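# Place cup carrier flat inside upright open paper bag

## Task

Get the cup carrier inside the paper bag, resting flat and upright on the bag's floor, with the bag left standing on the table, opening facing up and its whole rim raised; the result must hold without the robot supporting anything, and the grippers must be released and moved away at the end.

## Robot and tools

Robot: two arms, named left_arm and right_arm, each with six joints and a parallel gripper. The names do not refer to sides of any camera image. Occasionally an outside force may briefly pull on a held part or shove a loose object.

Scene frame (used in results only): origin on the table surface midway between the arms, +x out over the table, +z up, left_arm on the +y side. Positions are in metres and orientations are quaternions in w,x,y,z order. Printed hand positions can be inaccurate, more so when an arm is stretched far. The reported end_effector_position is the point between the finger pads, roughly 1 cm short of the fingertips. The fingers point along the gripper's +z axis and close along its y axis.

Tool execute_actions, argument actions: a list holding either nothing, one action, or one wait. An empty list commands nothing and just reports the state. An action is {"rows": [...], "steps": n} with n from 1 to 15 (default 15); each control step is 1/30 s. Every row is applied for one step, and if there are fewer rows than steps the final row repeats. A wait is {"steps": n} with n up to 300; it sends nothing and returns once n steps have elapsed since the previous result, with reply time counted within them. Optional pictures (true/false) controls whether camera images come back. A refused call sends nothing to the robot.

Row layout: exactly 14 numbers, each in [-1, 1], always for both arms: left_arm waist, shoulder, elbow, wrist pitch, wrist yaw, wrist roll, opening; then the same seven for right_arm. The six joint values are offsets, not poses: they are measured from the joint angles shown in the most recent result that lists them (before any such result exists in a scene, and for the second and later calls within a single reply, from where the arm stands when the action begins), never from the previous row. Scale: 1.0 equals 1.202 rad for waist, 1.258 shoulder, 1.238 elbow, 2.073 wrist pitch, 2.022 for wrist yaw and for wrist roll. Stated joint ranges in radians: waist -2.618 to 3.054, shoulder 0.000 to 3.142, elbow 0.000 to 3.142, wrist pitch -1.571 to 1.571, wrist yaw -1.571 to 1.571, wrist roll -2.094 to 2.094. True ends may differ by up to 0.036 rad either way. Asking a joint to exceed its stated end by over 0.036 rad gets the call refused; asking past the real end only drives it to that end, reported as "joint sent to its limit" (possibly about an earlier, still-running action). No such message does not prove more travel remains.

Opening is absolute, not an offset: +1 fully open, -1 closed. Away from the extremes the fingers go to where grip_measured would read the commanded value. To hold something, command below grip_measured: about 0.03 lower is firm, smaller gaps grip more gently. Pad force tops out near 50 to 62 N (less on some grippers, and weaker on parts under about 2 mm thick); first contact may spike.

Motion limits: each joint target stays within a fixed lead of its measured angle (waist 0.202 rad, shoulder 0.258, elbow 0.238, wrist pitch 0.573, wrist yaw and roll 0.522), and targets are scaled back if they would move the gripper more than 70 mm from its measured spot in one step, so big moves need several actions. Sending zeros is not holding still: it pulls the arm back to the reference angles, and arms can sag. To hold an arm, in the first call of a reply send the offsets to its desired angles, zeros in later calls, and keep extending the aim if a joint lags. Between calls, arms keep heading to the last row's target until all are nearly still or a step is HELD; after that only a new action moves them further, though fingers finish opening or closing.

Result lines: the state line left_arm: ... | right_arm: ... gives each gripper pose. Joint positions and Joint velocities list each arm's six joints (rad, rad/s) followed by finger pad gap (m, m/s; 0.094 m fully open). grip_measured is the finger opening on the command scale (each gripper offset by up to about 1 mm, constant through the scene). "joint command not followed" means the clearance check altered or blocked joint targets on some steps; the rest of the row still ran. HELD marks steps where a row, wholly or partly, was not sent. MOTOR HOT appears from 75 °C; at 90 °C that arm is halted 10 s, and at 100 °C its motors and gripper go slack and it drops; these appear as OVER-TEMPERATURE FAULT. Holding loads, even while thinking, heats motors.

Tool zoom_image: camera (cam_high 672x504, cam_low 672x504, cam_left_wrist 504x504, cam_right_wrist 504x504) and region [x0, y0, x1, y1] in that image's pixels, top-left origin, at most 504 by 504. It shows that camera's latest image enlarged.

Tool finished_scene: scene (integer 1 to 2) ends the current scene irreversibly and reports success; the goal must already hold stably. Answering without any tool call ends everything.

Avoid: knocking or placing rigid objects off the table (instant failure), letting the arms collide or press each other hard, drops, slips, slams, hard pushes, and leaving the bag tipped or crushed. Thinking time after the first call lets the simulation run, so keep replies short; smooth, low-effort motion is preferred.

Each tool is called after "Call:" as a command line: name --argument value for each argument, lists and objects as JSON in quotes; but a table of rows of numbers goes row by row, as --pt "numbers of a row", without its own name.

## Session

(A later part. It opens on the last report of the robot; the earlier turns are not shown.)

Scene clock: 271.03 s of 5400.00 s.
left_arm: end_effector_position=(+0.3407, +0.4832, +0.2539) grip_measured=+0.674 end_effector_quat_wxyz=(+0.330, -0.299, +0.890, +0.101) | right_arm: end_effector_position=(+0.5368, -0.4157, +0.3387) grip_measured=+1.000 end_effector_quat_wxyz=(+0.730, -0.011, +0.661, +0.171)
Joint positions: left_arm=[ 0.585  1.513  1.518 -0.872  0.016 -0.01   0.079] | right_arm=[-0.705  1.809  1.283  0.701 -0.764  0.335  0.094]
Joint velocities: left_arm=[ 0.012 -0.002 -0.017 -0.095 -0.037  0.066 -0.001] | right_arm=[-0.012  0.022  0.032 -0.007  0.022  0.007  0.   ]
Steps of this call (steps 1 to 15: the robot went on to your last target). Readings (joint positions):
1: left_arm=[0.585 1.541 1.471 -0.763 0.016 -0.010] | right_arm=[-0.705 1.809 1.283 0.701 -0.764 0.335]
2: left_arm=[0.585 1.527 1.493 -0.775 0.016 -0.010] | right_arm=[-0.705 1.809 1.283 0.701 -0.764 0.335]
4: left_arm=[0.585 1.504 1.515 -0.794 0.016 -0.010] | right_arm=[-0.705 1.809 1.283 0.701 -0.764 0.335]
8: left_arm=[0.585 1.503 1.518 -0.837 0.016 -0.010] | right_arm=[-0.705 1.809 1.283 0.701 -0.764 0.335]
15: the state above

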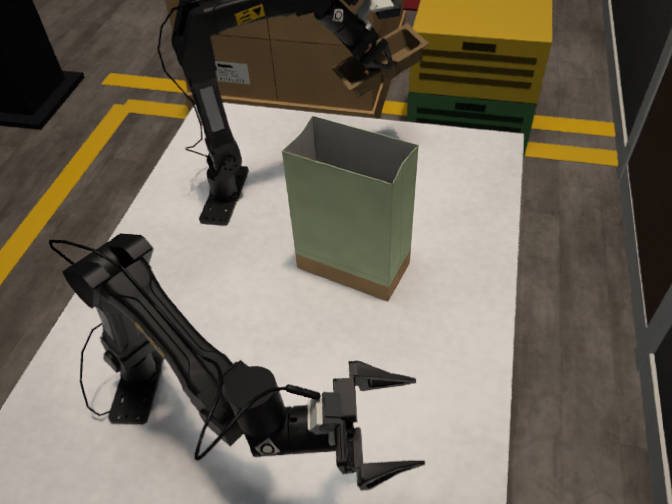

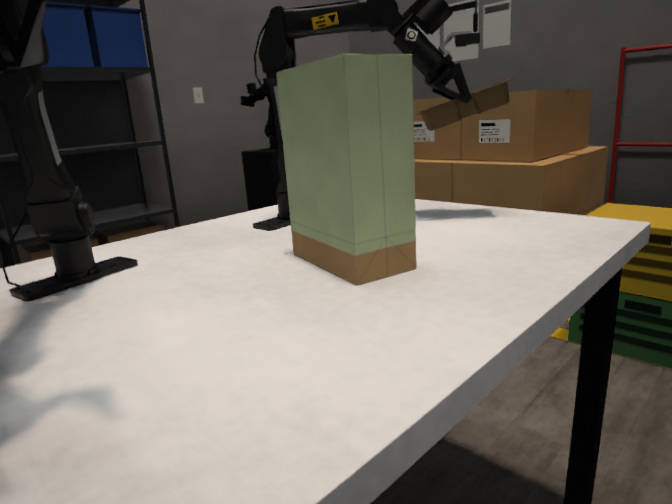

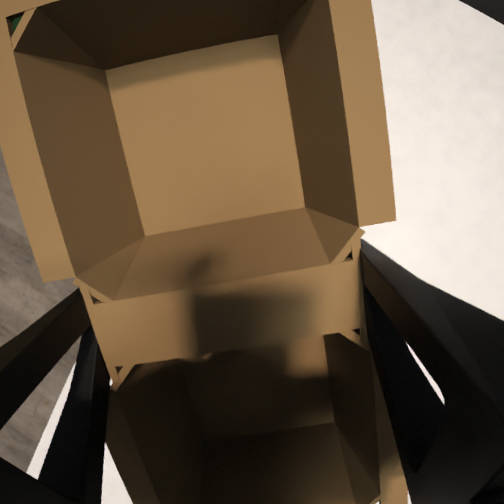

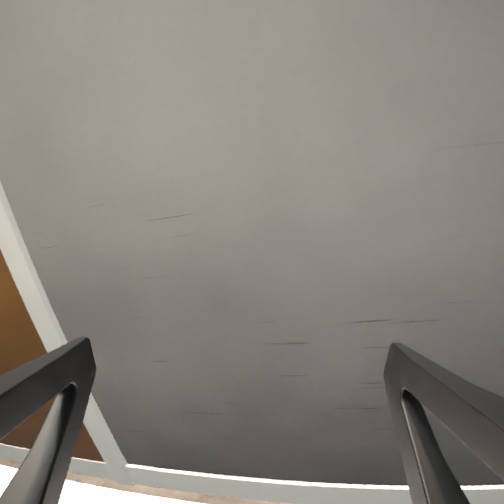

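Call:
execute_actions --actions '[{"rows":[[0,-0.01,0.035,-0.02,0,0,0.5,0,0,0,0,0,0,1],[0,-0.02,0.07,-0.04,0,0,0.5,0,0,0,0,0,0,1],[0,-0.03,0.105,-0.06,0,0,0.5,0,0,0,0,0,0,1],[0,-0.04,0.14,-0.08,0,0,0.5,0,0,0,0,0,0,1],[0,-0.05,0.175,-0.1,0,0,0.5,0,0,0,0,0,0,1],[0,-0.06,0.21,-0.12,0,0,0.5,0,0,0,0,0,0,1],[0,-0.07,0.245,-0.14,0,0,0.5,0,0,0,0,0,0,1],[0,-0.08,0.28,-0.16,0,0,0.5,0,0,0,0,0,0,1],[0,-0.09,0.315,-0.18,0,0,0.5,0,0,0,0,0,0,1],[0,-0.1,0.35,-0.2,0,0,0.5,0,0,0,0,0,0,1],[0,-0.11,0.385,-0.22,0,0,0.5,0,0,0,0,0,0,1],[0,-0.12,0.42,-0.24,0,0,0.5,0,0,0,0,0,0,1],[0,-0.12,0.455,-0.26,0,0,0.5,0,0,0,0,0,0,1],[0,-0.12,0.49,-0.28,0,0,0.5,0,0,0,0,0,0,1],[0,-0.12,0.52,-0.28,0,0,0.5,0,0,0,0,0,0,1]],"steps":15}]' --pictures false

Call:
execute_actions --actions '[{"steps":15}]'

Scene clock: 286.73 s of 5400.00 s.
left_arm: end_effector_position=(+0.2766, +0.4349, +0.4297) grip_measured=+0.674 end_effector_quat_wxyz=(+0.432, -0.284, +0.846, +0.135) | right_arm: end_effector_position=(+0.5368, -0.4157, +0.3387) grip_measured=+1.000 end_effector_quat_wxyz=(+0.730, -0.011, +0.661, +0.171)
Joint positions: left_arm=[ 0.585  1.394  2.058 -1.297  0.016 -0.01   0.079] | right_arm=[-0.705  1.809  1.283  0.701 -0.764  0.335  0.094]
Joint velocities: left_arm=[-0.017 -0.339  1.458 -0.989 -0.037  0.022  0.001] | right_arm=[ 0.037  0.002 -0.007 -0.081 -0.007  0.007  0.   ]
Steps of this call (steps 1 to 15: the robot went on to your last target; steps 16 to 90: nothing new was sent; then 12.20 s passed at rest; steps 91 to 105: all 15 steps of this action). Readings (joint positions):
91: left_arm=[0.585 1.513 1.518 -0.880 0.016 -0.010] | right_arm=[-0.705 1.809 1.283 0.701 -0.764 0.335]
92: left_arm=[0.585 1.513 1.526 -0.895 0.016 -0.010] | right_arm=[-0.705 1.809 1.283 0.701 -0.764 0.335]
94: left_arm=[0.585 1.514 1.570 -0.952 0.016 -0.010] | right_arm=[-0.705 1.809 1.283 0.701 -0.764 0.335]
98: left_arm=[0.585 1.491 1.730 -1.062 0.016 -0.010] | right_arm=[-0.705 1.809 1.283 0.701 -0.764 0.335]
105: the state above

Scene clock: 287.23 s of 5400.00 s.
left_arm: end_effector_position=(+0.2465, +0.4123, +0.4424) grip_measured=+0.674 end_effector_quat_wxyz=(+0.422, -0.285, +0.850, +0.132) | right_arm: end_effector_position=(+0.5368, -0.4157, +0.3387) grip_measured=+1.000 end_effector_quat_wxyz=(+0.730, -0.011, +0.661, +0.171)
Joint positions: left_arm=[ 0.585  1.364  2.157 -1.447  0.016 -0.01   0.079] | right_arm=[-0.705  1.809  1.283  0.701 -0.764  0.335  0.094]
Joint velocities: left_arm=[-0.002 -0.007 -0.017 -0.081  0.022  0.007 -0.001] | right_arm=[-0.007 -0.017 -0.002 -0.007  0.007 -0.022  0.   ]
Steps of this call (steps 1 to 15: the robot went on to your last target). Readings (joint positions):
1: left_arm=[0.585 1.380 2.099 -1.322 0.016 -0.010] | right_arm=[-0.705 1.809 1.283 0.701 -0.764 0.335]
2: left_arm=[0.585 1.365 2.127 -1.338 0.016 -0.010] | right_arm=[-0.705 1.809 1.283 0.701 -0.764 0.335]
4: left_arm=[0.585 1.338 2.152 -1.368 0.016 -0.010] | right_arm=[-0.705 1.809 1.283 0.701 -0.764 0.335]
8: left_arm=[0.585 1.337 2.157 -1.417 0.016 -0.010] | right_arm=[-0.705 1.809 1.283 0.701 -0.764 0.335]
15: the state above

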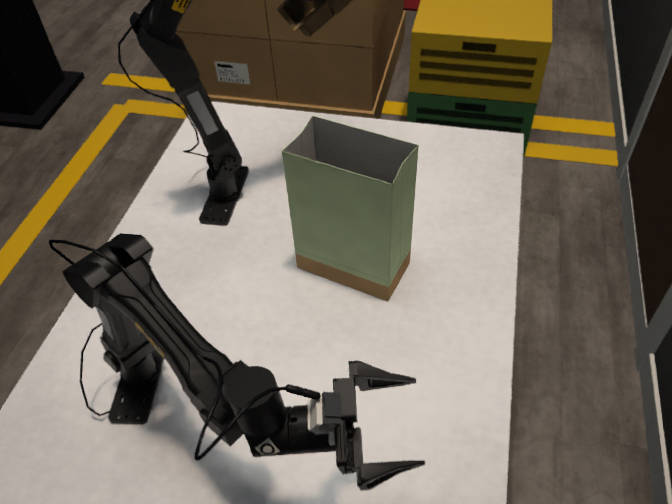

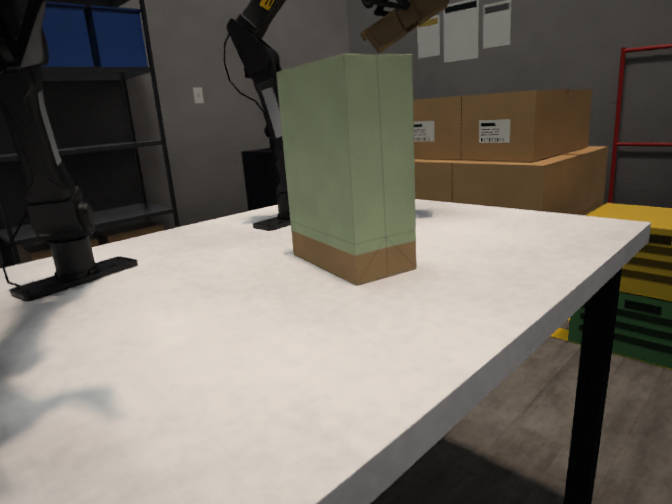

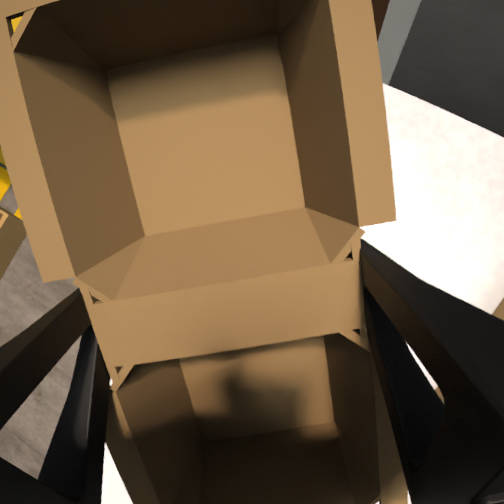

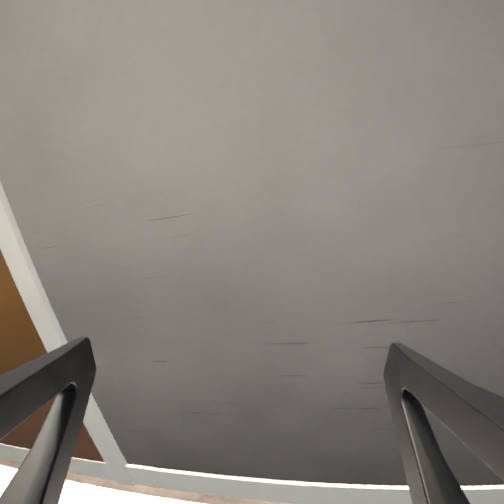

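Call:
execute_actions --actions '[{"rows":[[0,0.01,0.03,-0.015,0,0,0.5,0,0,0,0,0,0,1],[0,0.02,0.06,-0.015,0,0,0.5,0,0,0,0,0,0,1],[0,0.03,0.09,-0.015,0,0,0.5,0,0,0,0,0,0,1],[0,0.045,0.12,-0.015,0,0,0.5,0,0,0,0,0,0,1],[-0.02,0.06,0.14,-0.015,0,0,0.5,0,0,0,0,0,0,1],[-0.04,0.075,0.16,-0.015,0,0,0.5,0,0,0,0,0,0,1],[-0.07,0.09,0.165,-0.015,0,0,0.5,0,0,0,0,0,0,1],[-0.1,0.1,0.165,-0.015,0,0,0.5,0,0,0,0,0,0,1],[-0.13,0.1,0.165,-0.015,0,0,0.5,0,0,0,0,0,0,1],[-0.16,0.1,0.165,-0.015,0,0,0.5,0,0,0,0,0,0,1],[-0.19,0.1,0.165,-0.015,0,0,0.5,0,0,0,0,0,0,1],[-0.22,0.1,0.165,-0.015,0,0,0.5,0,0,0,0,0,0,1],[-0.25,0.1,0.165,-0.015,0,0,0.5,0,0,0,0,0,0,1],[-0.28,0.1,0.165,-0.015,0,0,0.5,0,0,0,0,0,0,1],[-0.31,0.1,0.165,-0.015,0,0,0.5,0,0,0,0,0,0,1]],"steps":15}]' --pictures false

Call:
execute_actions --actions '[{"steps":15}]' --pictures false

Call:
execute_actions --actions '[{"rows":[[-0.03,0,0,0,0,0,0.5,0,0,0,0,0,0,1],[-0.06,0,0,0,0,0,0.5,0,0,0,0,0,0,1],[-0.09,0,0,0,0,0,0.5,0,0,0,0,0,0,1],[-0.12,0,0,0,0,0,0.5,0,0,0,0,0,0,1],[-0.15,0,0,0,0,0,0.5,0,0,0,0,0,0,1],[-0.18,0,0,0,0,0,0.5,0,0,0,0,0,0,1],[-0.21,0,0,0,0,0,0.5,0,0,0,0,0,0,1],[-0.24,0,0,0,0,0,0.5,0,0,0,0,0,0,1],[-0.27,0,0,0,0,0,0.5,0,0,0,0,0,0,1],[-0.3,0,0,0,0,0,0.5,0,0,0,0,0,0,1],[-0.33,0,0,0,0,0,0.5,0,0,0,0,0,0,1],[-0.36,0,0,0,0,0,0.5,0,0,0,0,0,0,1],[-0.39,0,0,0,0,0,0.5,0,0,0,0,0,0,1],[-0.42,0,0,0,0,0,0.5,0,0,0,0,0,0,1],[-0.45,0,0,0,0,0,0.5,0,0,0,0,0,0,1]],"steps":15}]' --pictures false

Call:
execute_actions --actions '[{"steps":15}]'

Scene clock: 319.53 s of 5400.00 s.
left_arm: end_effector_position=(+0.3130, +0.3431, +0.4555) grip_measured=+0.674 end_effector_quat_wxyz=(+0.443, -0.152, +0.881, +0.069) | right_arm: end_effector_position=(+0.5368, -0.4157, +0.3387) grip_measured=+1.000 end_effector_quat_wxyz=(+0.730, -0.011, +0.661, +0.171)
Joint positions: left_arm=[ 0.279  1.496  2.334 -1.478  0.01  -0.01   0.079] | right_arm=[-0.705  1.809  1.283  0.701 -0.764  0.335  0.094]
Joint velocities: left_arm=[-1.018  0.095 -0.022 -0.051 -0.095  0.007  0.   ] | right_arm=[ 0.027  0.012 -0.012 -0.007  0.022 -0.007  0.   ]
Steps of this call (steps 1 to 15: the robot went on to your last target; steps 16 to 90: nothing new was sent; then 28.80 s passed at rest; steps 91 to 105: all 15 steps of this action). Readings (joint positions):
91: left_arm=[0.585 1.364 2.157 -1.454 0.016 -0.010] | right_arm=[-0.705 1.809 1.283 0.701 -0.764 0.335]
92: left_arm=[0.585 1.368 2.165 -1.463 0.016 -0.010] | right_arm=[-0.705 1.809 1.283 0.701 -0.764 0.335]
94: left_arm=[0.585 1.391 2.214 -1.481 0.016 -0.010] | right_arm=[-0.705 1.809 1.283 0.701 -0.764 0.335]
98: left_arm=[0.528 1.447 2.322 -1.479 0.009 -0.010] | right_arm=[-0.705 1.809 1.283 0.701 -0.764 0.335]
105: the state above

Scene clock: 320.03 s of 5400.00 s.
left_arm: end_effector_position=(+0.3201, +0.3231, +0.4546) grip_measured=+0.674 end_effector_quat_wxyz=(+0.444, -0.123, +0.886, +0.051) | right_arm: end_effector_position=(+0.5368, -0.4157, +0.3387) grip_measured=+1.000 end_effector_quat_wxyz=(+0.730, -0.011, +0.661, +0.171)
Joint positions: left_arm=[ 0.217  1.499  2.334 -1.479  0.02  -0.01   0.079] | right_arm=[-0.705  1.809  1.283  0.701 -0.764  0.335  0.094]
Joint velocities: left_arm=[ 0.007 -0.007  0.002  0.007  0.051 -0.037  0.001] | right_arm=[-0.002 -0.012 -0.007  0.022  0.037 -0.007  0.   ]
Steps of this call (steps 1 to 15: the robot went on to your last target). Readings (joint positions):
1: left_arm=[0.248 1.498 2.334 -1.478 0.013 -0.010] | right_arm=[-0.705 1.809 1.283 0.701 -0.764 0.335]
2: left_arm=[0.229 1.499 2.334 -1.478 0.018 -0.010] | right_arm=[-0.705 1.809 1.283 0.701 -0.764 0.335]
4: left_arm=[0.217 1.499 2.334 -1.478 0.020 -0.010] | right_arm=[-0.705 1.809 1.283 0.701 -0.764 0.335]
8: left_arm=[0.217 1.499 2.334 -1.478 0.020 -0.010] | right_arm=[-0.705 1.809 1.283 0.701 -0.764 0.335]
15: the state above

Scene clock: 320.53 s of 5400.00 s.
left_arm: end_effector_position=(+0.3250, +0.1730, +0.4546) grip_measured=+0.675 end_effector_quat_wxyz=(+0.444, +0.088, +0.890, -0.054) | right_arm: end_effector_position=(+0.5368, -0.4157, +0.3387) grip_measured=+1.000 end_effector_quat_wxyz=(+0.730, -0.011, +0.661, +0.171)
Joint positions: left_arm=[-0.259  1.499  2.334 -1.479  0.016 -0.01   0.079] | right_arm=[-0.705  1.809  1.283  0.701 -0.764  0.335  0.094]
Joint velocities: left_arm=[-0.994  0.002  0.002 -0.037  0.066 -0.051  0.   ] | right_arm=[-0.002 -0.012  0.012 -0.022 -0.007 -0.007  0.   ]
Steps of this call (steps 1 to 15: all 15 steps of this action). Readings (joint positions):
1: left_arm=[0.213 1.499 2.334 -1.479 0.017 -0.010] | right_arm=[-0.705 1.809 1.283 0.701 -0.764 0.335]
2: left_arm=[0.198 1.499 2.334 -1.479 0.013 -0.010] | right_arm=[-0.705 1.809 1.283 0.701 -0.764 0.335]
4: left_arm=[0.141 1.499 2.334 -1.479 0.011 -0.010] | right_arm=[-0.705 1.809 1.283 0.701 -0.764 0.335]
8: left_arm=[-0.006 1.499 2.334 -1.479 0.013 -0.010] | right_arm=[-0.705 1.809 1.283 0.701 -0.764 0.335]
15: the state above

Scene clock: 321.03 s of 5400.00 s.
left_arm: end_effector_position=(+0.3201, +0.1528, +0.4546) grip_measured=+0.675 end_effector_quat_wxyz=(+0.441, +0.117, +0.887, -0.071) | right_arm: end_effector_position=(+0.5368, -0.4157, +0.3387) grip_measured=+1.000 end_effector_quat_wxyz=(+0.730, -0.011, +0.661, +0.171)
Joint positions: left_arm=[-0.319  1.499  2.334 -1.479  0.025 -0.01   0.079] | right_arm=[-0.705  1.809  1.283  0.701 -0.764  0.335  0.094]
Joint velocities: left_arm=[-0.022  0.007  0.012 -0.037  0.007 -0.022  0.001] | right_arm=[-0.012 -0.022 -0.002 -0.007 -0.022 -0.095  0.   ]
Steps of this call (steps 1 to 15: the robot went on to your last target). Readings (joint positions):
1: left_arm=[-0.289 1.499 2.334 -1.479 0.020 -0.010] | right_arm=[-0.705 1.809 1.283 0.701 -0.764 0.335]
2: left_arm=[-0.308 1.499 2.334 -1.479 0.023 -0.010] | right_arm=[-0.705 1.809 1.283 0.701 -0.764 0.335]
4: left_arm=[-0.319 1.499 2.334 -1.479 0.025 -0.010] | right_arm=[-0.705 1.809 1.283 0.701 -0.764 0.335]
8: left_arm=[-0.319 1.499 2.334 -1.479 0.025 -0.010] | right_arm=[-0.705 1.809 1.283 0.701 -0.764 0.335]
15: the state above

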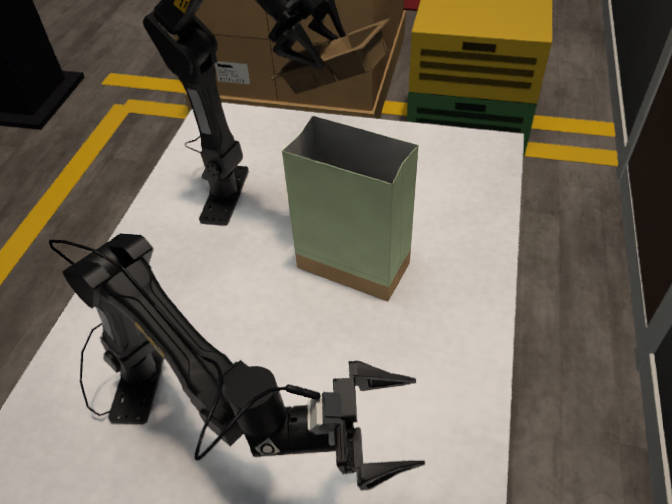

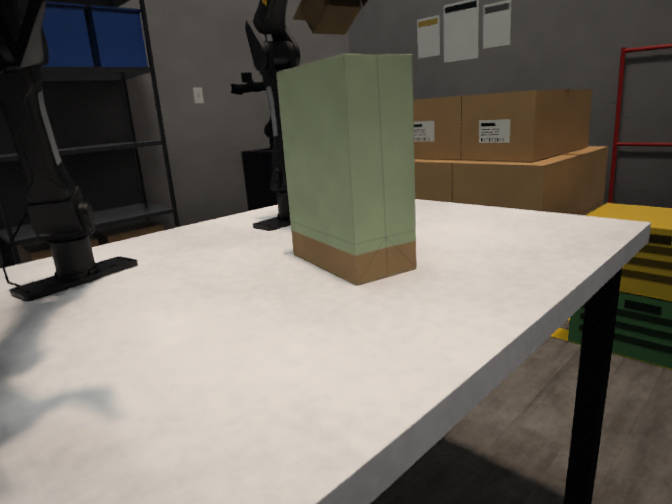

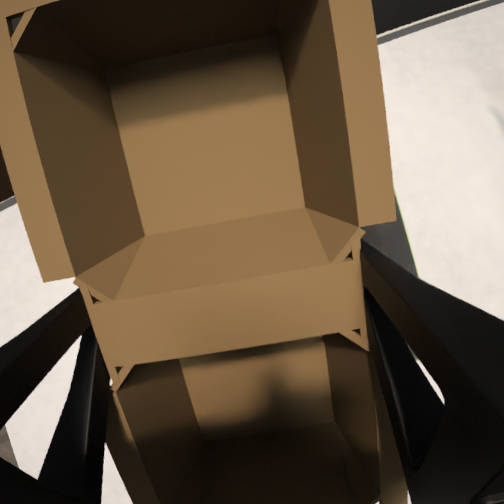

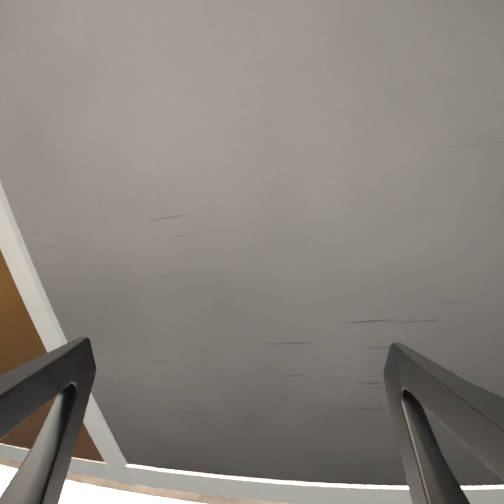

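Call:
execute_actions --actions '[{"rows":[[-0.02,0.01,0.01,0,0,0,0.5,0,0,0,0,0,0,1],[-0.04,0.02,0.02,0,0,0,0.5,0,0,0,0,0,0,1],[-0.06,0.03,0.03,0,0,0,0.5,0,0,0,0,0,0,1],[-0.08,0.04,0.04,0,0,0,0.5,0,0,0,0,0,0,1],[-0.1,0.05,0.05,0,0,0,0.5,0,0,0,0,0,0,1],[-0.11,0.06,0.06,0,0,0,0.5,0,0,0,0,0,0,1],[-0.11,0.07,0.07,0,0,0,0.5,0,0,0,0,0,0,1],[-0.11,0.08,0.08,0,0,0,0.5,0,0,0,0,0,0,1],[-0.11,0.09,0.09,0,0,0,0.5,0,0,0,0,0,0,1],[-0.11,0.1,0.1,0,0,0,0.5,0,0,0,0,0,0,1]],"steps":15}]' --pictures false

Call:
execute_actions --actions '[{"steps":15}]'

Scene clock: 341.80 s of 5400.00 s.
left_arm: end_effector_position=(+0.3422, +0.1001, +0.4378) grip_measured=+0.675 end_effector_quat_wxyz=(+0.412, +0.175, +0.889, -0.094) | right_arm: end_effector_position=(+0.5368, -0.4157, +0.3387) grip_measured=+1.000 end_effector_quat_wxyz=(+0.730, -0.011, +0.661, +0.171)
Joint positions: left_arm=[-0.446  1.633  2.417 -1.483  0.025 -0.01   0.079] | right_arm=[-0.705  1.809  1.283  0.701 -0.764  0.335  0.094]
Joint velocities: left_arm=[ 0.017  0.046 -0.027 -0.037 -0.007  0.066  0.   ] | right_arm=[-0.007  0.017 -0.002 -0.066  0.007  0.022  0.   ]
Steps of this call (steps 1 to 15: the robot went on to your last target; steps 16 to 90: nothing new was sent; then 17.27 s passed at rest; steps 91 to 105: all 15 steps of this action). Readings (joint positions):
91: left_arm=[-0.321 1.499 2.334 -1.479 0.023 -0.010] | right_arm=[-0.705 1.809 1.283 0.701 -0.764 0.335]
92: left_arm=[-0.330 1.500 2.334 -1.479 0.021 -0.010] | right_arm=[-0.705 1.809 1.283 0.701 -0.764 0.335]
94: left_arm=[-0.367 1.511 2.342 -1.482 0.020 -0.010] | right_arm=[-0.705 1.809 1.283 0.701 -0.764 0.335]
98: left_arm=[-0.441 1.564 2.384 -1.483 0.024 -0.010] | right_arm=[-0.705 1.809 1.283 0.701 -0.764 0.335]
105: the state above

Scene clock: 342.30 s of 5400.00 s.
left_arm: end_effector_position=(+0.3421, +0.1001, +0.4394) grip_measured=+0.675 end_effector_quat_wxyz=(+0.414, +0.175, +0.888, -0.094) | right_arm: end_effector_position=(+0.5368, -0.4157, +0.3387) grip_measured=+1.000 end_effector_quat_wxyz=(+0.730, -0.011, +0.661, +0.171)
Joint positions: left_arm=[-0.446  1.635  2.424 -1.483  0.025 -0.01   0.079] | right_arm=[-0.705  1.809  1.283  0.701 -0.764  0.335  0.094]
Joint velocities: left_arm=[-0.012 -0.012 -0.017  0.022 -0.007  0.007 -0.001] | right_arm=[ 0.002 -0.007  0.007  0.051  0.037 -0.007  0.   ]
Steps of this call (steps 1 to 15: the robot went on to your last target). Readings (joint positions):
1: left_arm=[-0.446 1.635 2.417 -1.483 0.025 -0.010] | right_arm=[-0.705 1.809 1.283 0.701 -0.764 0.335]
2: left_arm=[-0.446 1.635 2.417 -1.483 0.025 -0.010] | right_arm=[-0.705 1.809 1.283 0.701 -0.764 0.335]
4: left_arm=[-0.446 1.635 2.420 -1.483 0.025 -0.010] | right_arm=[-0.705 1.809 1.283 0.701 -0.764 0.335]
8: left_arm=[-0.446 1.635 2.424 -1.483 0.025 -0.010] | right_arm=[-0.705 1.809 1.283 0.701 -0.764 0.335]
15: the state above
All arms were judged still, so your last target was given up. Only a new action makes them travel on or press farther. Fingers that are still opening or closing keep moving.

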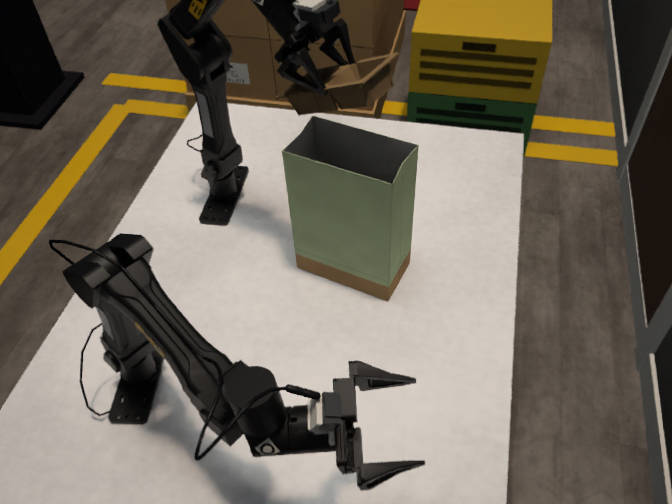

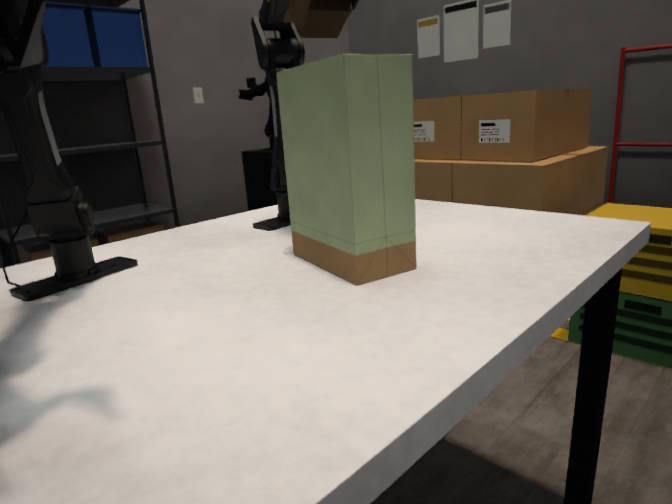

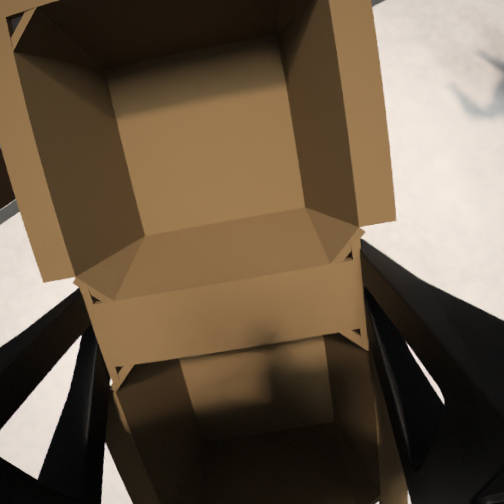

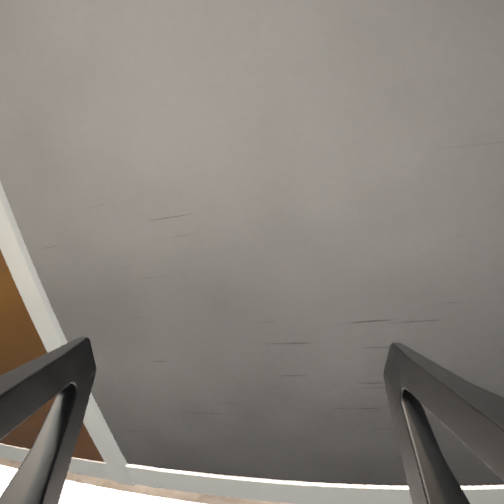

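Call:
execute_actions --actions '[{"rows":[[0,0.005,-0.008,0.02,0,0,0.5,0,0,0,0,0,0,1],[0,0.01,-0.016,0.04,0,0,0.5,0,0,0,0,0,0,1],[0,0.015,-0.024,0.06,0,0,0.5,0,0,0,0,0,0,1],[0,0.02,-0.032,0.075,0,0,0.5,0,0,0,0,0,0,1],[0,0.028,-0.044,0.09,0,0,0.5,0,0,0,0,0,0,1]],"steps":15}]' --pictures false

Call:
execute_actions --actions '[{"rows":[[0,0.01,-0.02,0,0,0,0.5,0,0,0,0,0,0,1],[0,0.02,-0.04,0,0,0,0.5,0,0,0,0,0,0,1],[0,0.03,-0.06,0,0,0,0.5,0,0,0,0,0,0,1],[0,0.04,-0.08,0.01,0,0,0.5,0,0,0,0,0,0,1],[0,0.05,-0.1,0.02,0,0,0.5,0,0,0,0,0,0,1]],"steps":15}]'

Scene clock: 356.53 s of 5400.00 s.
left_arm: end_effector_position=(+0.3793, +0.0850, +0.4389) grip_measured=+0.675 end_effector_quat_wxyz=(+0.443, +0.172, +0.874, -0.100) | right_arm: end_effector_position=(+0.5368, -0.4157, +0.3387) grip_measured=+1.000 end_effector_quat_wxyz=(+0.730, -0.011, +0.661, +0.171)
Joint positions: left_arm=[-0.446  1.678  2.379 -1.328  0.025 -0.01   0.079] | right_arm=[-0.705  1.809  1.283  0.701 -0.764  0.335  0.094]
Joint velocities: left_arm=[ 0.017 -0.002  0.002  0.066  0.007 -0.007  0.   ] | right_arm=[-0.012  0.002  0.017  0.051  0.007 -0.022  0.   ]
Steps of this call (steps 1 to 90: nothing new was sent; then 10.73 s passed at rest; steps 91 to 105: all 15 steps of this action). Readings (joint positions):
91: left_arm=[-0.446 1.635 2.424 -1.482 0.025 -0.010] | right_arm=[-0.705 1.809 1.283 0.701 -0.764 0.335]
92: left_arm=[-0.446 1.635 2.424 -1.475 0.025 -0.010] | right_arm=[-0.705 1.809 1.283 0.701 -0.764 0.335]
94: left_arm=[-0.446 1.635 2.417 -1.440 0.025 -0.010] | right_arm=[-0.705 1.809 1.283 0.701 -0.764 0.335]
98: left_arm=[-0.446 1.652 2.394 -1.363 0.025 -0.010] | right_arm=[-0.705 1.809 1.283 0.701 -0.764 0.335]
105: the state above

Scene clock: 357.03 s of 5400.00 s.
left_arm: end_effector_position=(+0.4082, +0.0732, +0.3605) grip_measured=+0.675 end_effector_quat_wxyz=(+0.352, +0.179, +0.915, -0.082) | right_arm: end_effector_position=(+0.5368, -0.4157, +0.3387) grip_measured=+1.000 end_effector_quat_wxyz=(+0.730, -0.011, +0.661, +0.171)
Joint positions: left_arm=[-0.446  1.77   2.252 -1.312  0.025 -0.01   0.079] | right_arm=[-0.705  1.809  1.283  0.701 -0.764  0.335  0.094]
Joint velocities: left_arm=[-0.017 -0.037 -0.027 -0.051 -0.007  0.007 -0.001] | right_arm=[-0.007 -0.002  0.002 -0.007  0.066 -0.037  0.   ]
Steps of this call (steps 1 to 15: all 15 steps of this action). Readings (joint positions):
1: left_arm=[-0.446 1.678 2.378 -1.328 0.025 -0.010] | right_arm=[-0.705 1.809 1.283 0.701 -0.764 0.335]
2: left_arm=[-0.446 1.678 2.373 -1.328 0.025 -0.010] | right_arm=[-0.705 1.809 1.283 0.701 -0.764 0.335]
4: left_arm=[-0.446 1.680 2.346 -1.324 0.025 -0.010] | right_arm=[-0.705 1.809 1.283 0.701 -0.764 0.335]
8: left_arm=[-0.446 1.720 2.282 -1.313 0.025 -0.010] | right_arm=[-0.705 1.809 1.283 0.701 -0.764 0.335]
15: the state above

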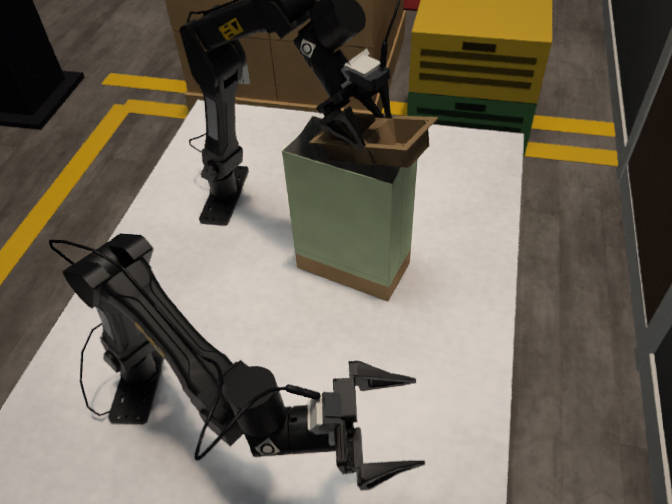

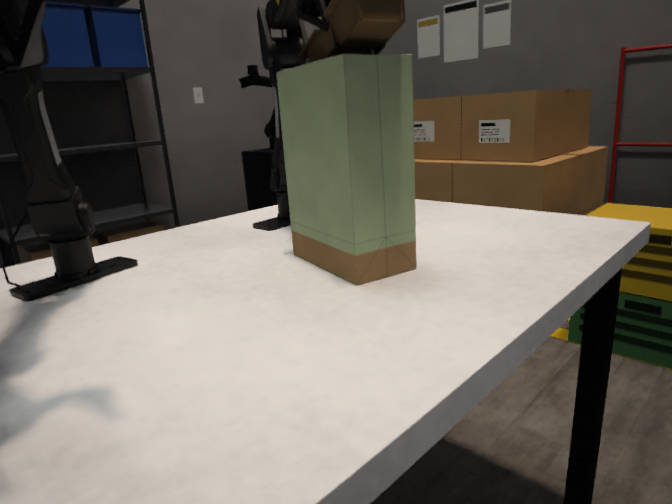

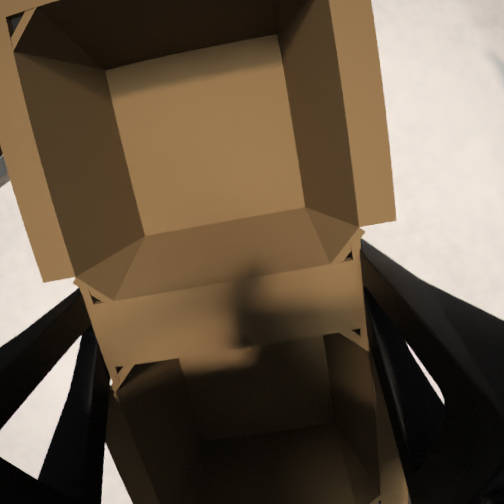

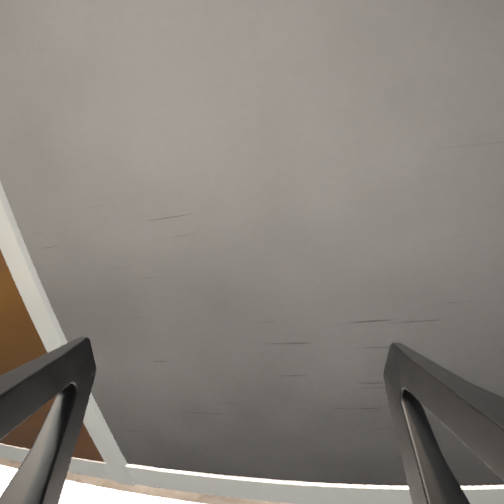

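Call:
zoom_image --camera "cam_high" --region '[260,70,460,220]'

Call:
zoom_image --camera "cam_low" --region '[250,0,450,120]'

Region (260, 70, 460, 220) of cam_high's 672x504 image, scaled by 2.520, with more detail than that image has; it fills the top 378 rows of this view, and the rest is white.

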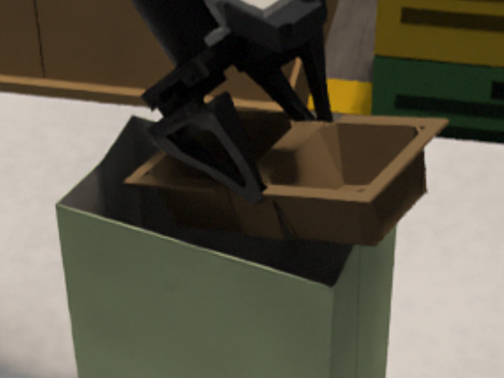

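Region (250, 0, 450, 120) of cam_low's 672x504 image, scaled by 2.520, with more detail than that image has; it fills the top 302 rows of this view, and the rest is white.

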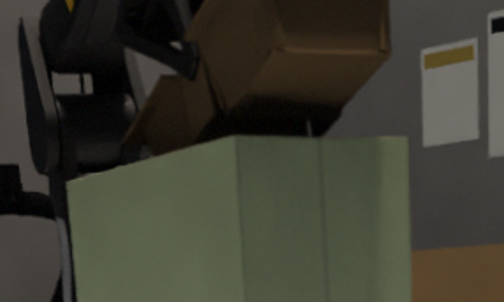

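Call:
execute_actions --actions '[{"rows":[[0,-0.01,0,-0.015,0,0,0.5,0,0,0,0,0,0,1],[0,-0.02,0,-0.03,0,0,0.5,0,0,0,0,0,0,1],[0,-0.03,0,-0.045,0,0,0.5,0,0,0,0,0,0,1],[0,-0.035,0,-0.06,0,0,0.5,0,0,0,0,0,0,1],[0,-0.035,0,-0.07,0,0,0.5,0,0,0,0,0,0,1]],"steps":15}]'

Call:
zoom_image --camera "cam_high" --region '[260,70,460,220]'

Scene clock: 373.53 s of 5400.00 s.
left_arm: end_effector_position=(+0.3789, +0.0851, +0.3476) grip_measured=+0.675 end_effector_quat_wxyz=(+0.299, +0.182, +0.934, -0.072) | right_arm: end_effector_position=(+0.5368, -0.4157, +0.3387) grip_measured=+1.000 end_effector_quat_wxyz=(+0.730, -0.011, +0.661, +0.171)
Joint positions: left_arm=[-0.446  1.749  2.252 -1.45   0.025 -0.01   0.079] | right_arm=[-0.705  1.809  1.283  0.701 -0.764  0.335  0.094]
Joint velocities: left_arm=[ 0.012  0.007  0.002 -0.11  -0.007 -0.037 -0.   ] | right_arm=[-0.017 -0.002  0.012 -0.022 -0.066  0.022  0.   ]
Steps of this call (steps 1 to 15: the robot went on to your last target; steps 16 to 90: nothing new was sent; then 13.00 s passed at rest; steps 91 to 105: all 15 steps of this action). Readings (joint positions):
91: left_arm=[-0.446 1.763 2.252 -1.310 0.025 -0.010] | right_arm=[-0.705 1.809 1.283 0.701 -0.764 0.335]
92: left_arm=[-0.446 1.763 2.252 -1.318 0.025 -0.010] | right_arm=[-0.705 1.809 1.283 0.701 -0.764 0.335]
94: left_arm=[-0.446 1.761 2.252 -1.349 0.025 -0.010] | right_arm=[-0.705 1.809 1.283 0.701 -0.764 0.335]
98: left_arm=[-0.446 1.754 2.252 -1.416 0.025 -0.010] | right_arm=[-0.705 1.809 1.283 0.701 -0.764 0.335]
105: the state above

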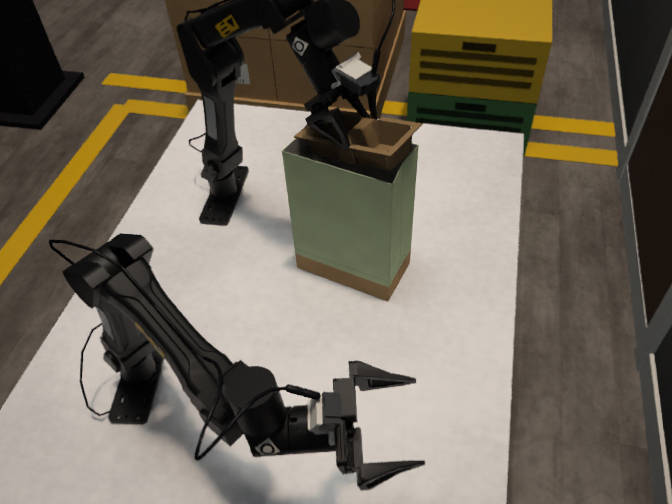

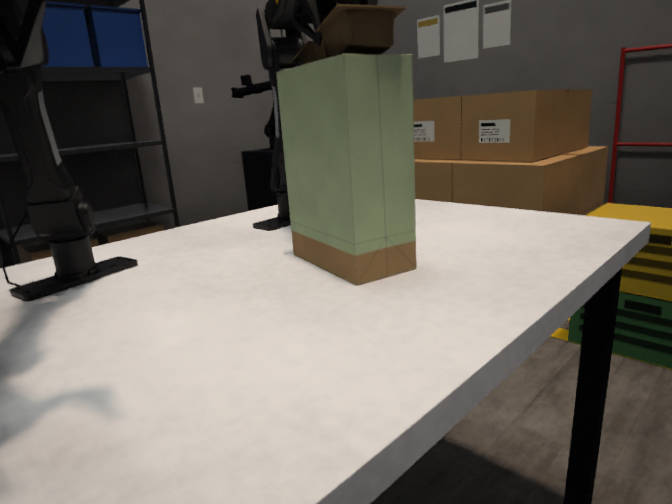

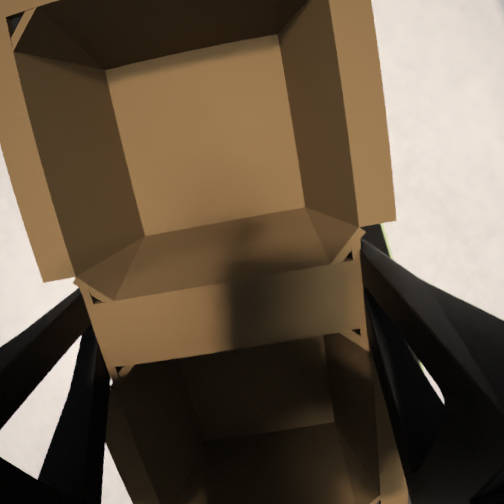

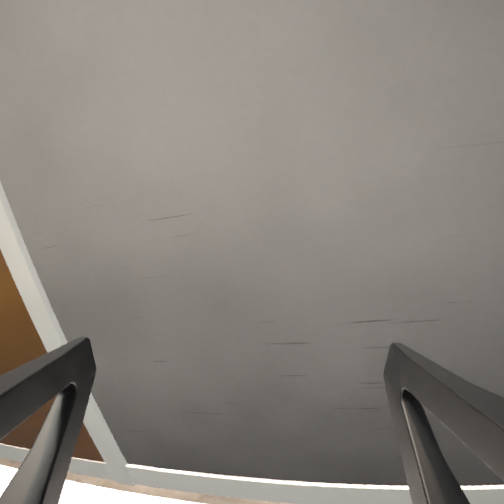

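Region (260, 70, 460, 220) of cam_high's 672x504 image, scaled by 2.520, with more detail than that image has; it fills the top 378 rows of this view, and the rest is white.

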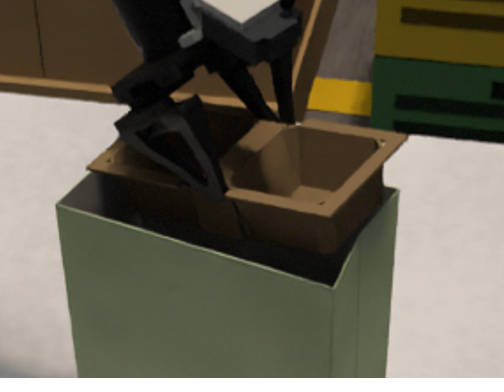

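Call:
execute_actions --actions '[{"rows":[[-0.015,0,0,0,0,0,0.5,0,0,0,0,0,0,1],[-0.03,0,0,0,0,0,0.5,0,0,0,0,0,0,1],[-0.035,0,0,0,0,0,0.5,0,0,0,0,0,0,1],[-0.035,0,0,0,0,0,0.5,0,0,0,0,0,0,1],[-0.035,0,0,0,0,0,0.5,0,0,0,0,0,0,1],[-0.035,0,0,0,0,0,0.5,0,0,0,0,0,0,1],[-0.035,0.01,-0.015,0,0,0,0.5,0,0,0,0,0,0,1],[-0.035,0.02,-0.03,0,0,0,0.5,0,0,0,0,0,0,1],[-0.035,0.025,-0.04,0,0,0,0.5,0,0,0,0,0,0,1]],"steps":15}]'

Call:
zoom_image --camera "cam_high" --region '[260,70,460,220]'

Scene clock: 382.93 s of 5400.00 s.
left_arm: end_effector_position=(+0.3767, +0.0695, +0.3237) grip_measured=+0.675 end_effector_quat_wxyz=(+0.265, +0.201, +0.941, -0.070) | right_arm: end_effector_position=(+0.5368, -0.4157, +0.3387) grip_measured=+1.000 end_effector_quat_wxyz=(+0.730, -0.011, +0.661, +0.171)
Joint positions: left_arm=[-0.485  1.779  2.217 -1.454  0.023 -0.01   0.079] | right_arm=[-0.705  1.809  1.283  0.701 -0.764  0.335  0.094]
Joint velocities: left_arm=[-0.012  0.11  -0.032  0.022  0.022 -0.037  0.001] | right_arm=[-0.012  0.002 -0.007  0.022 -0.066 -0.037  0.   ]
Steps of this call (steps 1 to 15: the robot went on to your last target; steps 16 to 90: nothing new was sent; then 5.90 s passed at rest; steps 91 to 105: all 15 steps of this action). Readings (joint positions):
91: left_arm=[-0.447 1.749 2.252 -1.456 0.025 -0.010] | right_arm=[-0.705 1.809 1.283 0.701 -0.764 0.335]
92: left_arm=[-0.451 1.749 2.252 -1.456 0.023 -0.010] | right_arm=[-0.705 1.809 1.283 0.701 -0.764 0.335]
94: left_arm=[-0.467 1.749 2.252 -1.456 0.022 -0.010] | right_arm=[-0.705 1.809 1.283 0.701 -0.764 0.335]
98: left_arm=[-0.485 1.750 2.250 -1.455 0.023 -0.010] | right_arm=[-0.705 1.809 1.283 0.701 -0.764 0.335]
105: the state above

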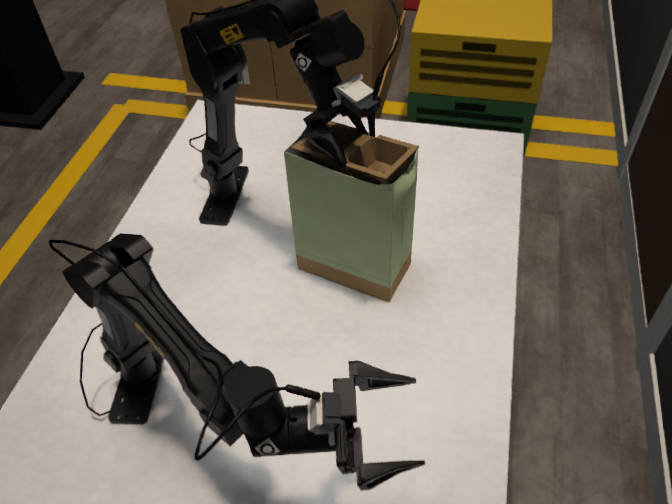

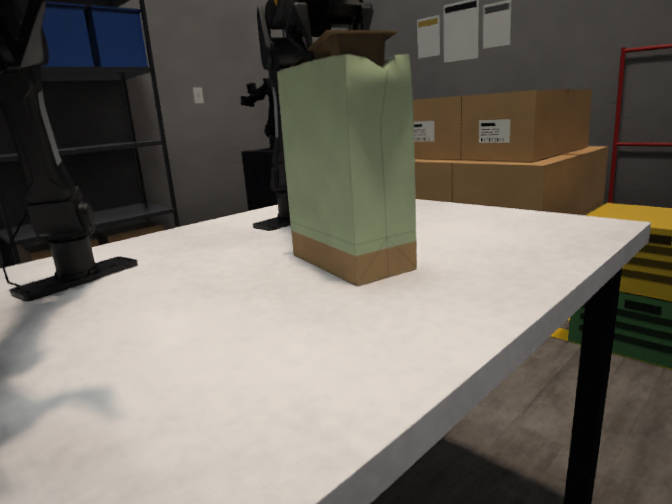

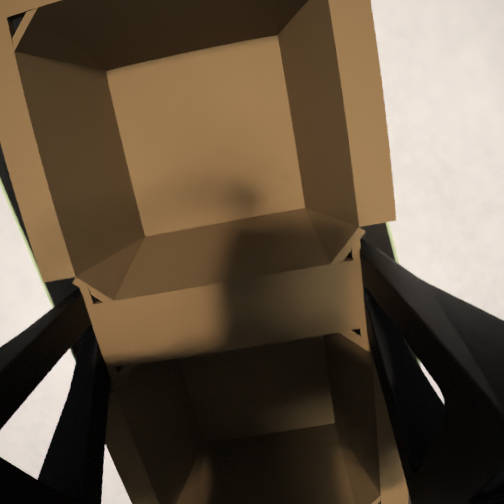

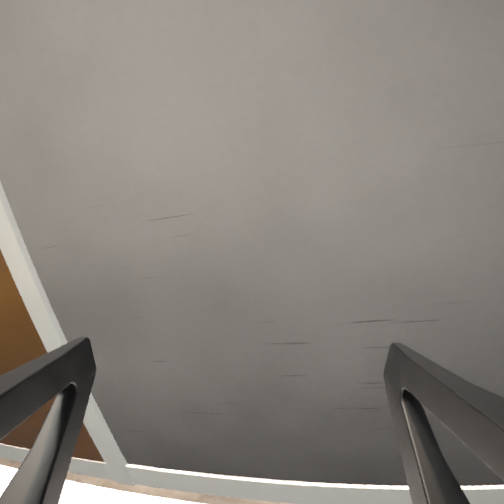

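Region (260, 70, 460, 220) of cam_high's 672x504 image, scaled by 2.520, with more detail than that image has; it fills the top 378 rows of this view, and the rest is white.

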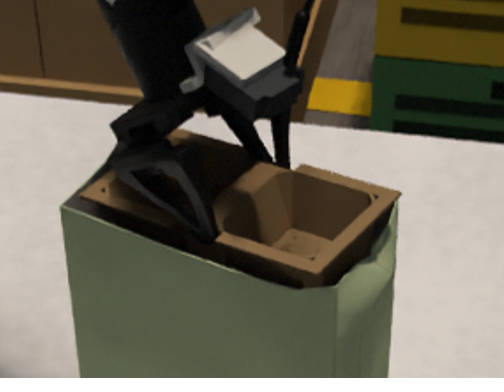

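Call:
execute_actions --actions '[{"rows":[[0,-0.015,0,0,0,0,0.5,0,0,0,0,0,0,1],[0,-0.03,0,0,0,0,0.5,0,0,0,0,0,0,1],[0,-0.045,0,-0.01,0,0,0.5,0,0,0,0,0,0,1],[0,-0.06,0,-0.02,0,0,0.5,0,0,0,0,0,0,1],[0,-0.07,0,-0.025,0,0,0.5,0,0,0,0,0,0,1]],"steps":15}]'

Call:
zoom_image --camera "cam_high" --region '[260,70,460,220]'

Scene clock: 391.70 s of 5400.00 s.
left_arm: end_effector_position=(+0.3513, +0.0813, +0.3479) grip_measured=+0.675 end_effector_quat_wxyz=(+0.282, +0.200, +0.936, -0.073) | right_arm: end_effector_position=(+0.5368, -0.4157, +0.3387) grip_measured=+1.000 end_effector_quat_wxyz=(+0.730, -0.011, +0.661, +0.171)
Joint positions: left_arm=[-0.485  1.696  2.216 -1.501  0.021 -0.01   0.079] | right_arm=[-0.705  1.809  1.283  0.701 -0.764  0.335  0.094]
Joint velocities: left_arm=[-0.012 -0.007  0.002 -0.037  0.022  0.022 -0.001] | right_arm=[0.007 0.007 0.012 0.066 0.037 0.022 0.   ]
Steps of this call (steps 1 to 15: the robot went on to your last target; steps 16 to 90: nothing new was sent; then 5.27 s passed at rest; steps 91 to 105: all 15 steps of this action). Readings (joint positions):
91: left_arm=[-0.485 1.783 2.216 -1.454 0.022 -0.010] | right_arm=[-0.705 1.809 1.283 0.701 -0.764 0.335]
92: left_arm=[-0.485 1.781 2.216 -1.454 0.022 -0.010] | right_arm=[-0.705 1.809 1.283 0.701 -0.764 0.335]
94: left_arm=[-0.485 1.770 2.216 -1.459 0.021 -0.010] | right_arm=[-0.705 1.809 1.283 0.701 -0.764 0.335]
98: left_arm=[-0.485 1.722 2.216 -1.485 0.021 -0.010] | right_arm=[-0.705 1.809 1.283 0.701 -0.764 0.335]
105: the state above

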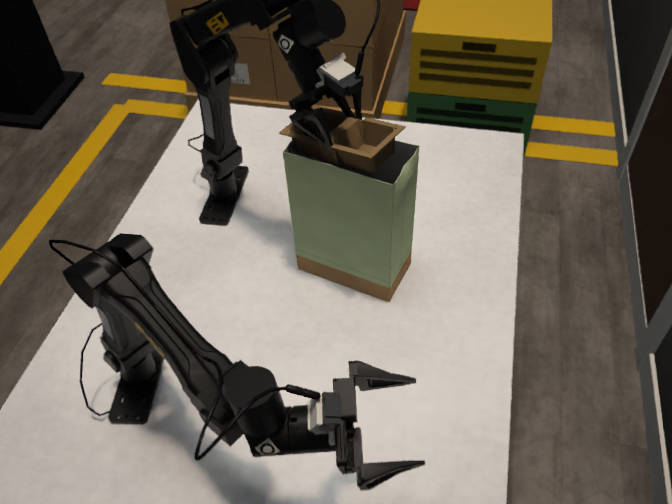

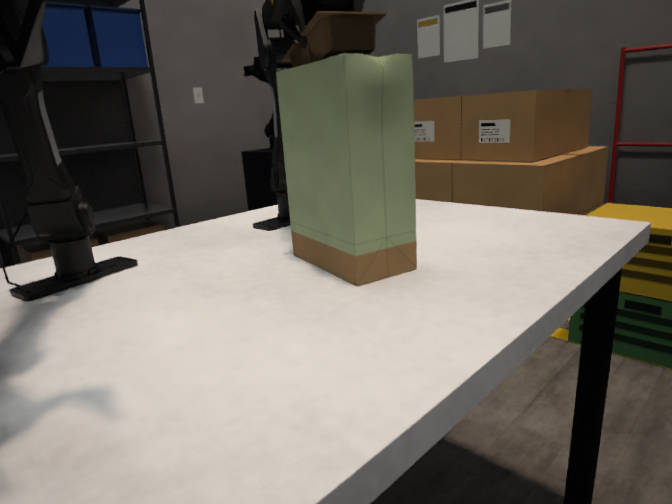

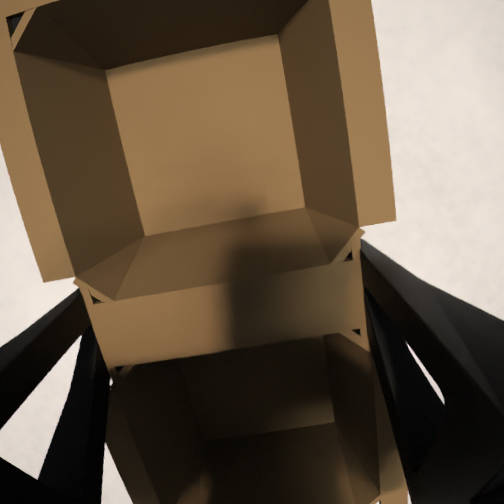

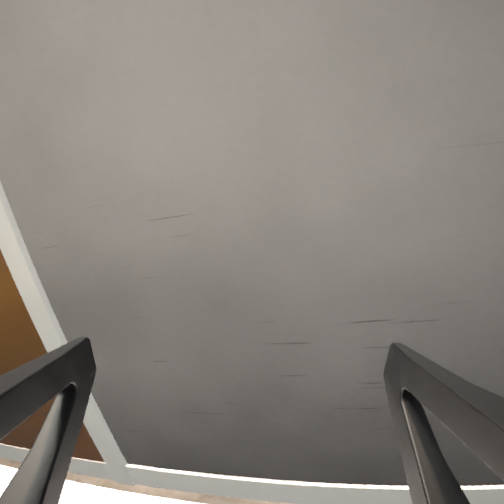

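Region (260, 70, 460, 220) of cam_high's 672x504 image, scaled by 2.520, with more detail than that image has; it fills the top 378 rows of this view, and the rest is white.

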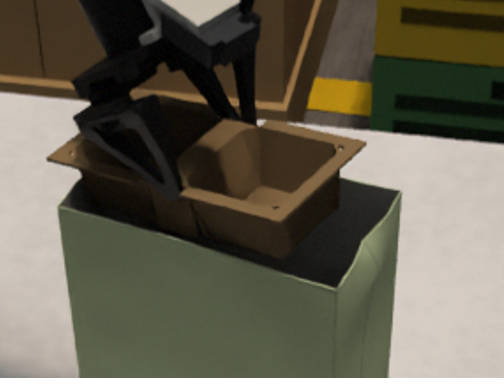

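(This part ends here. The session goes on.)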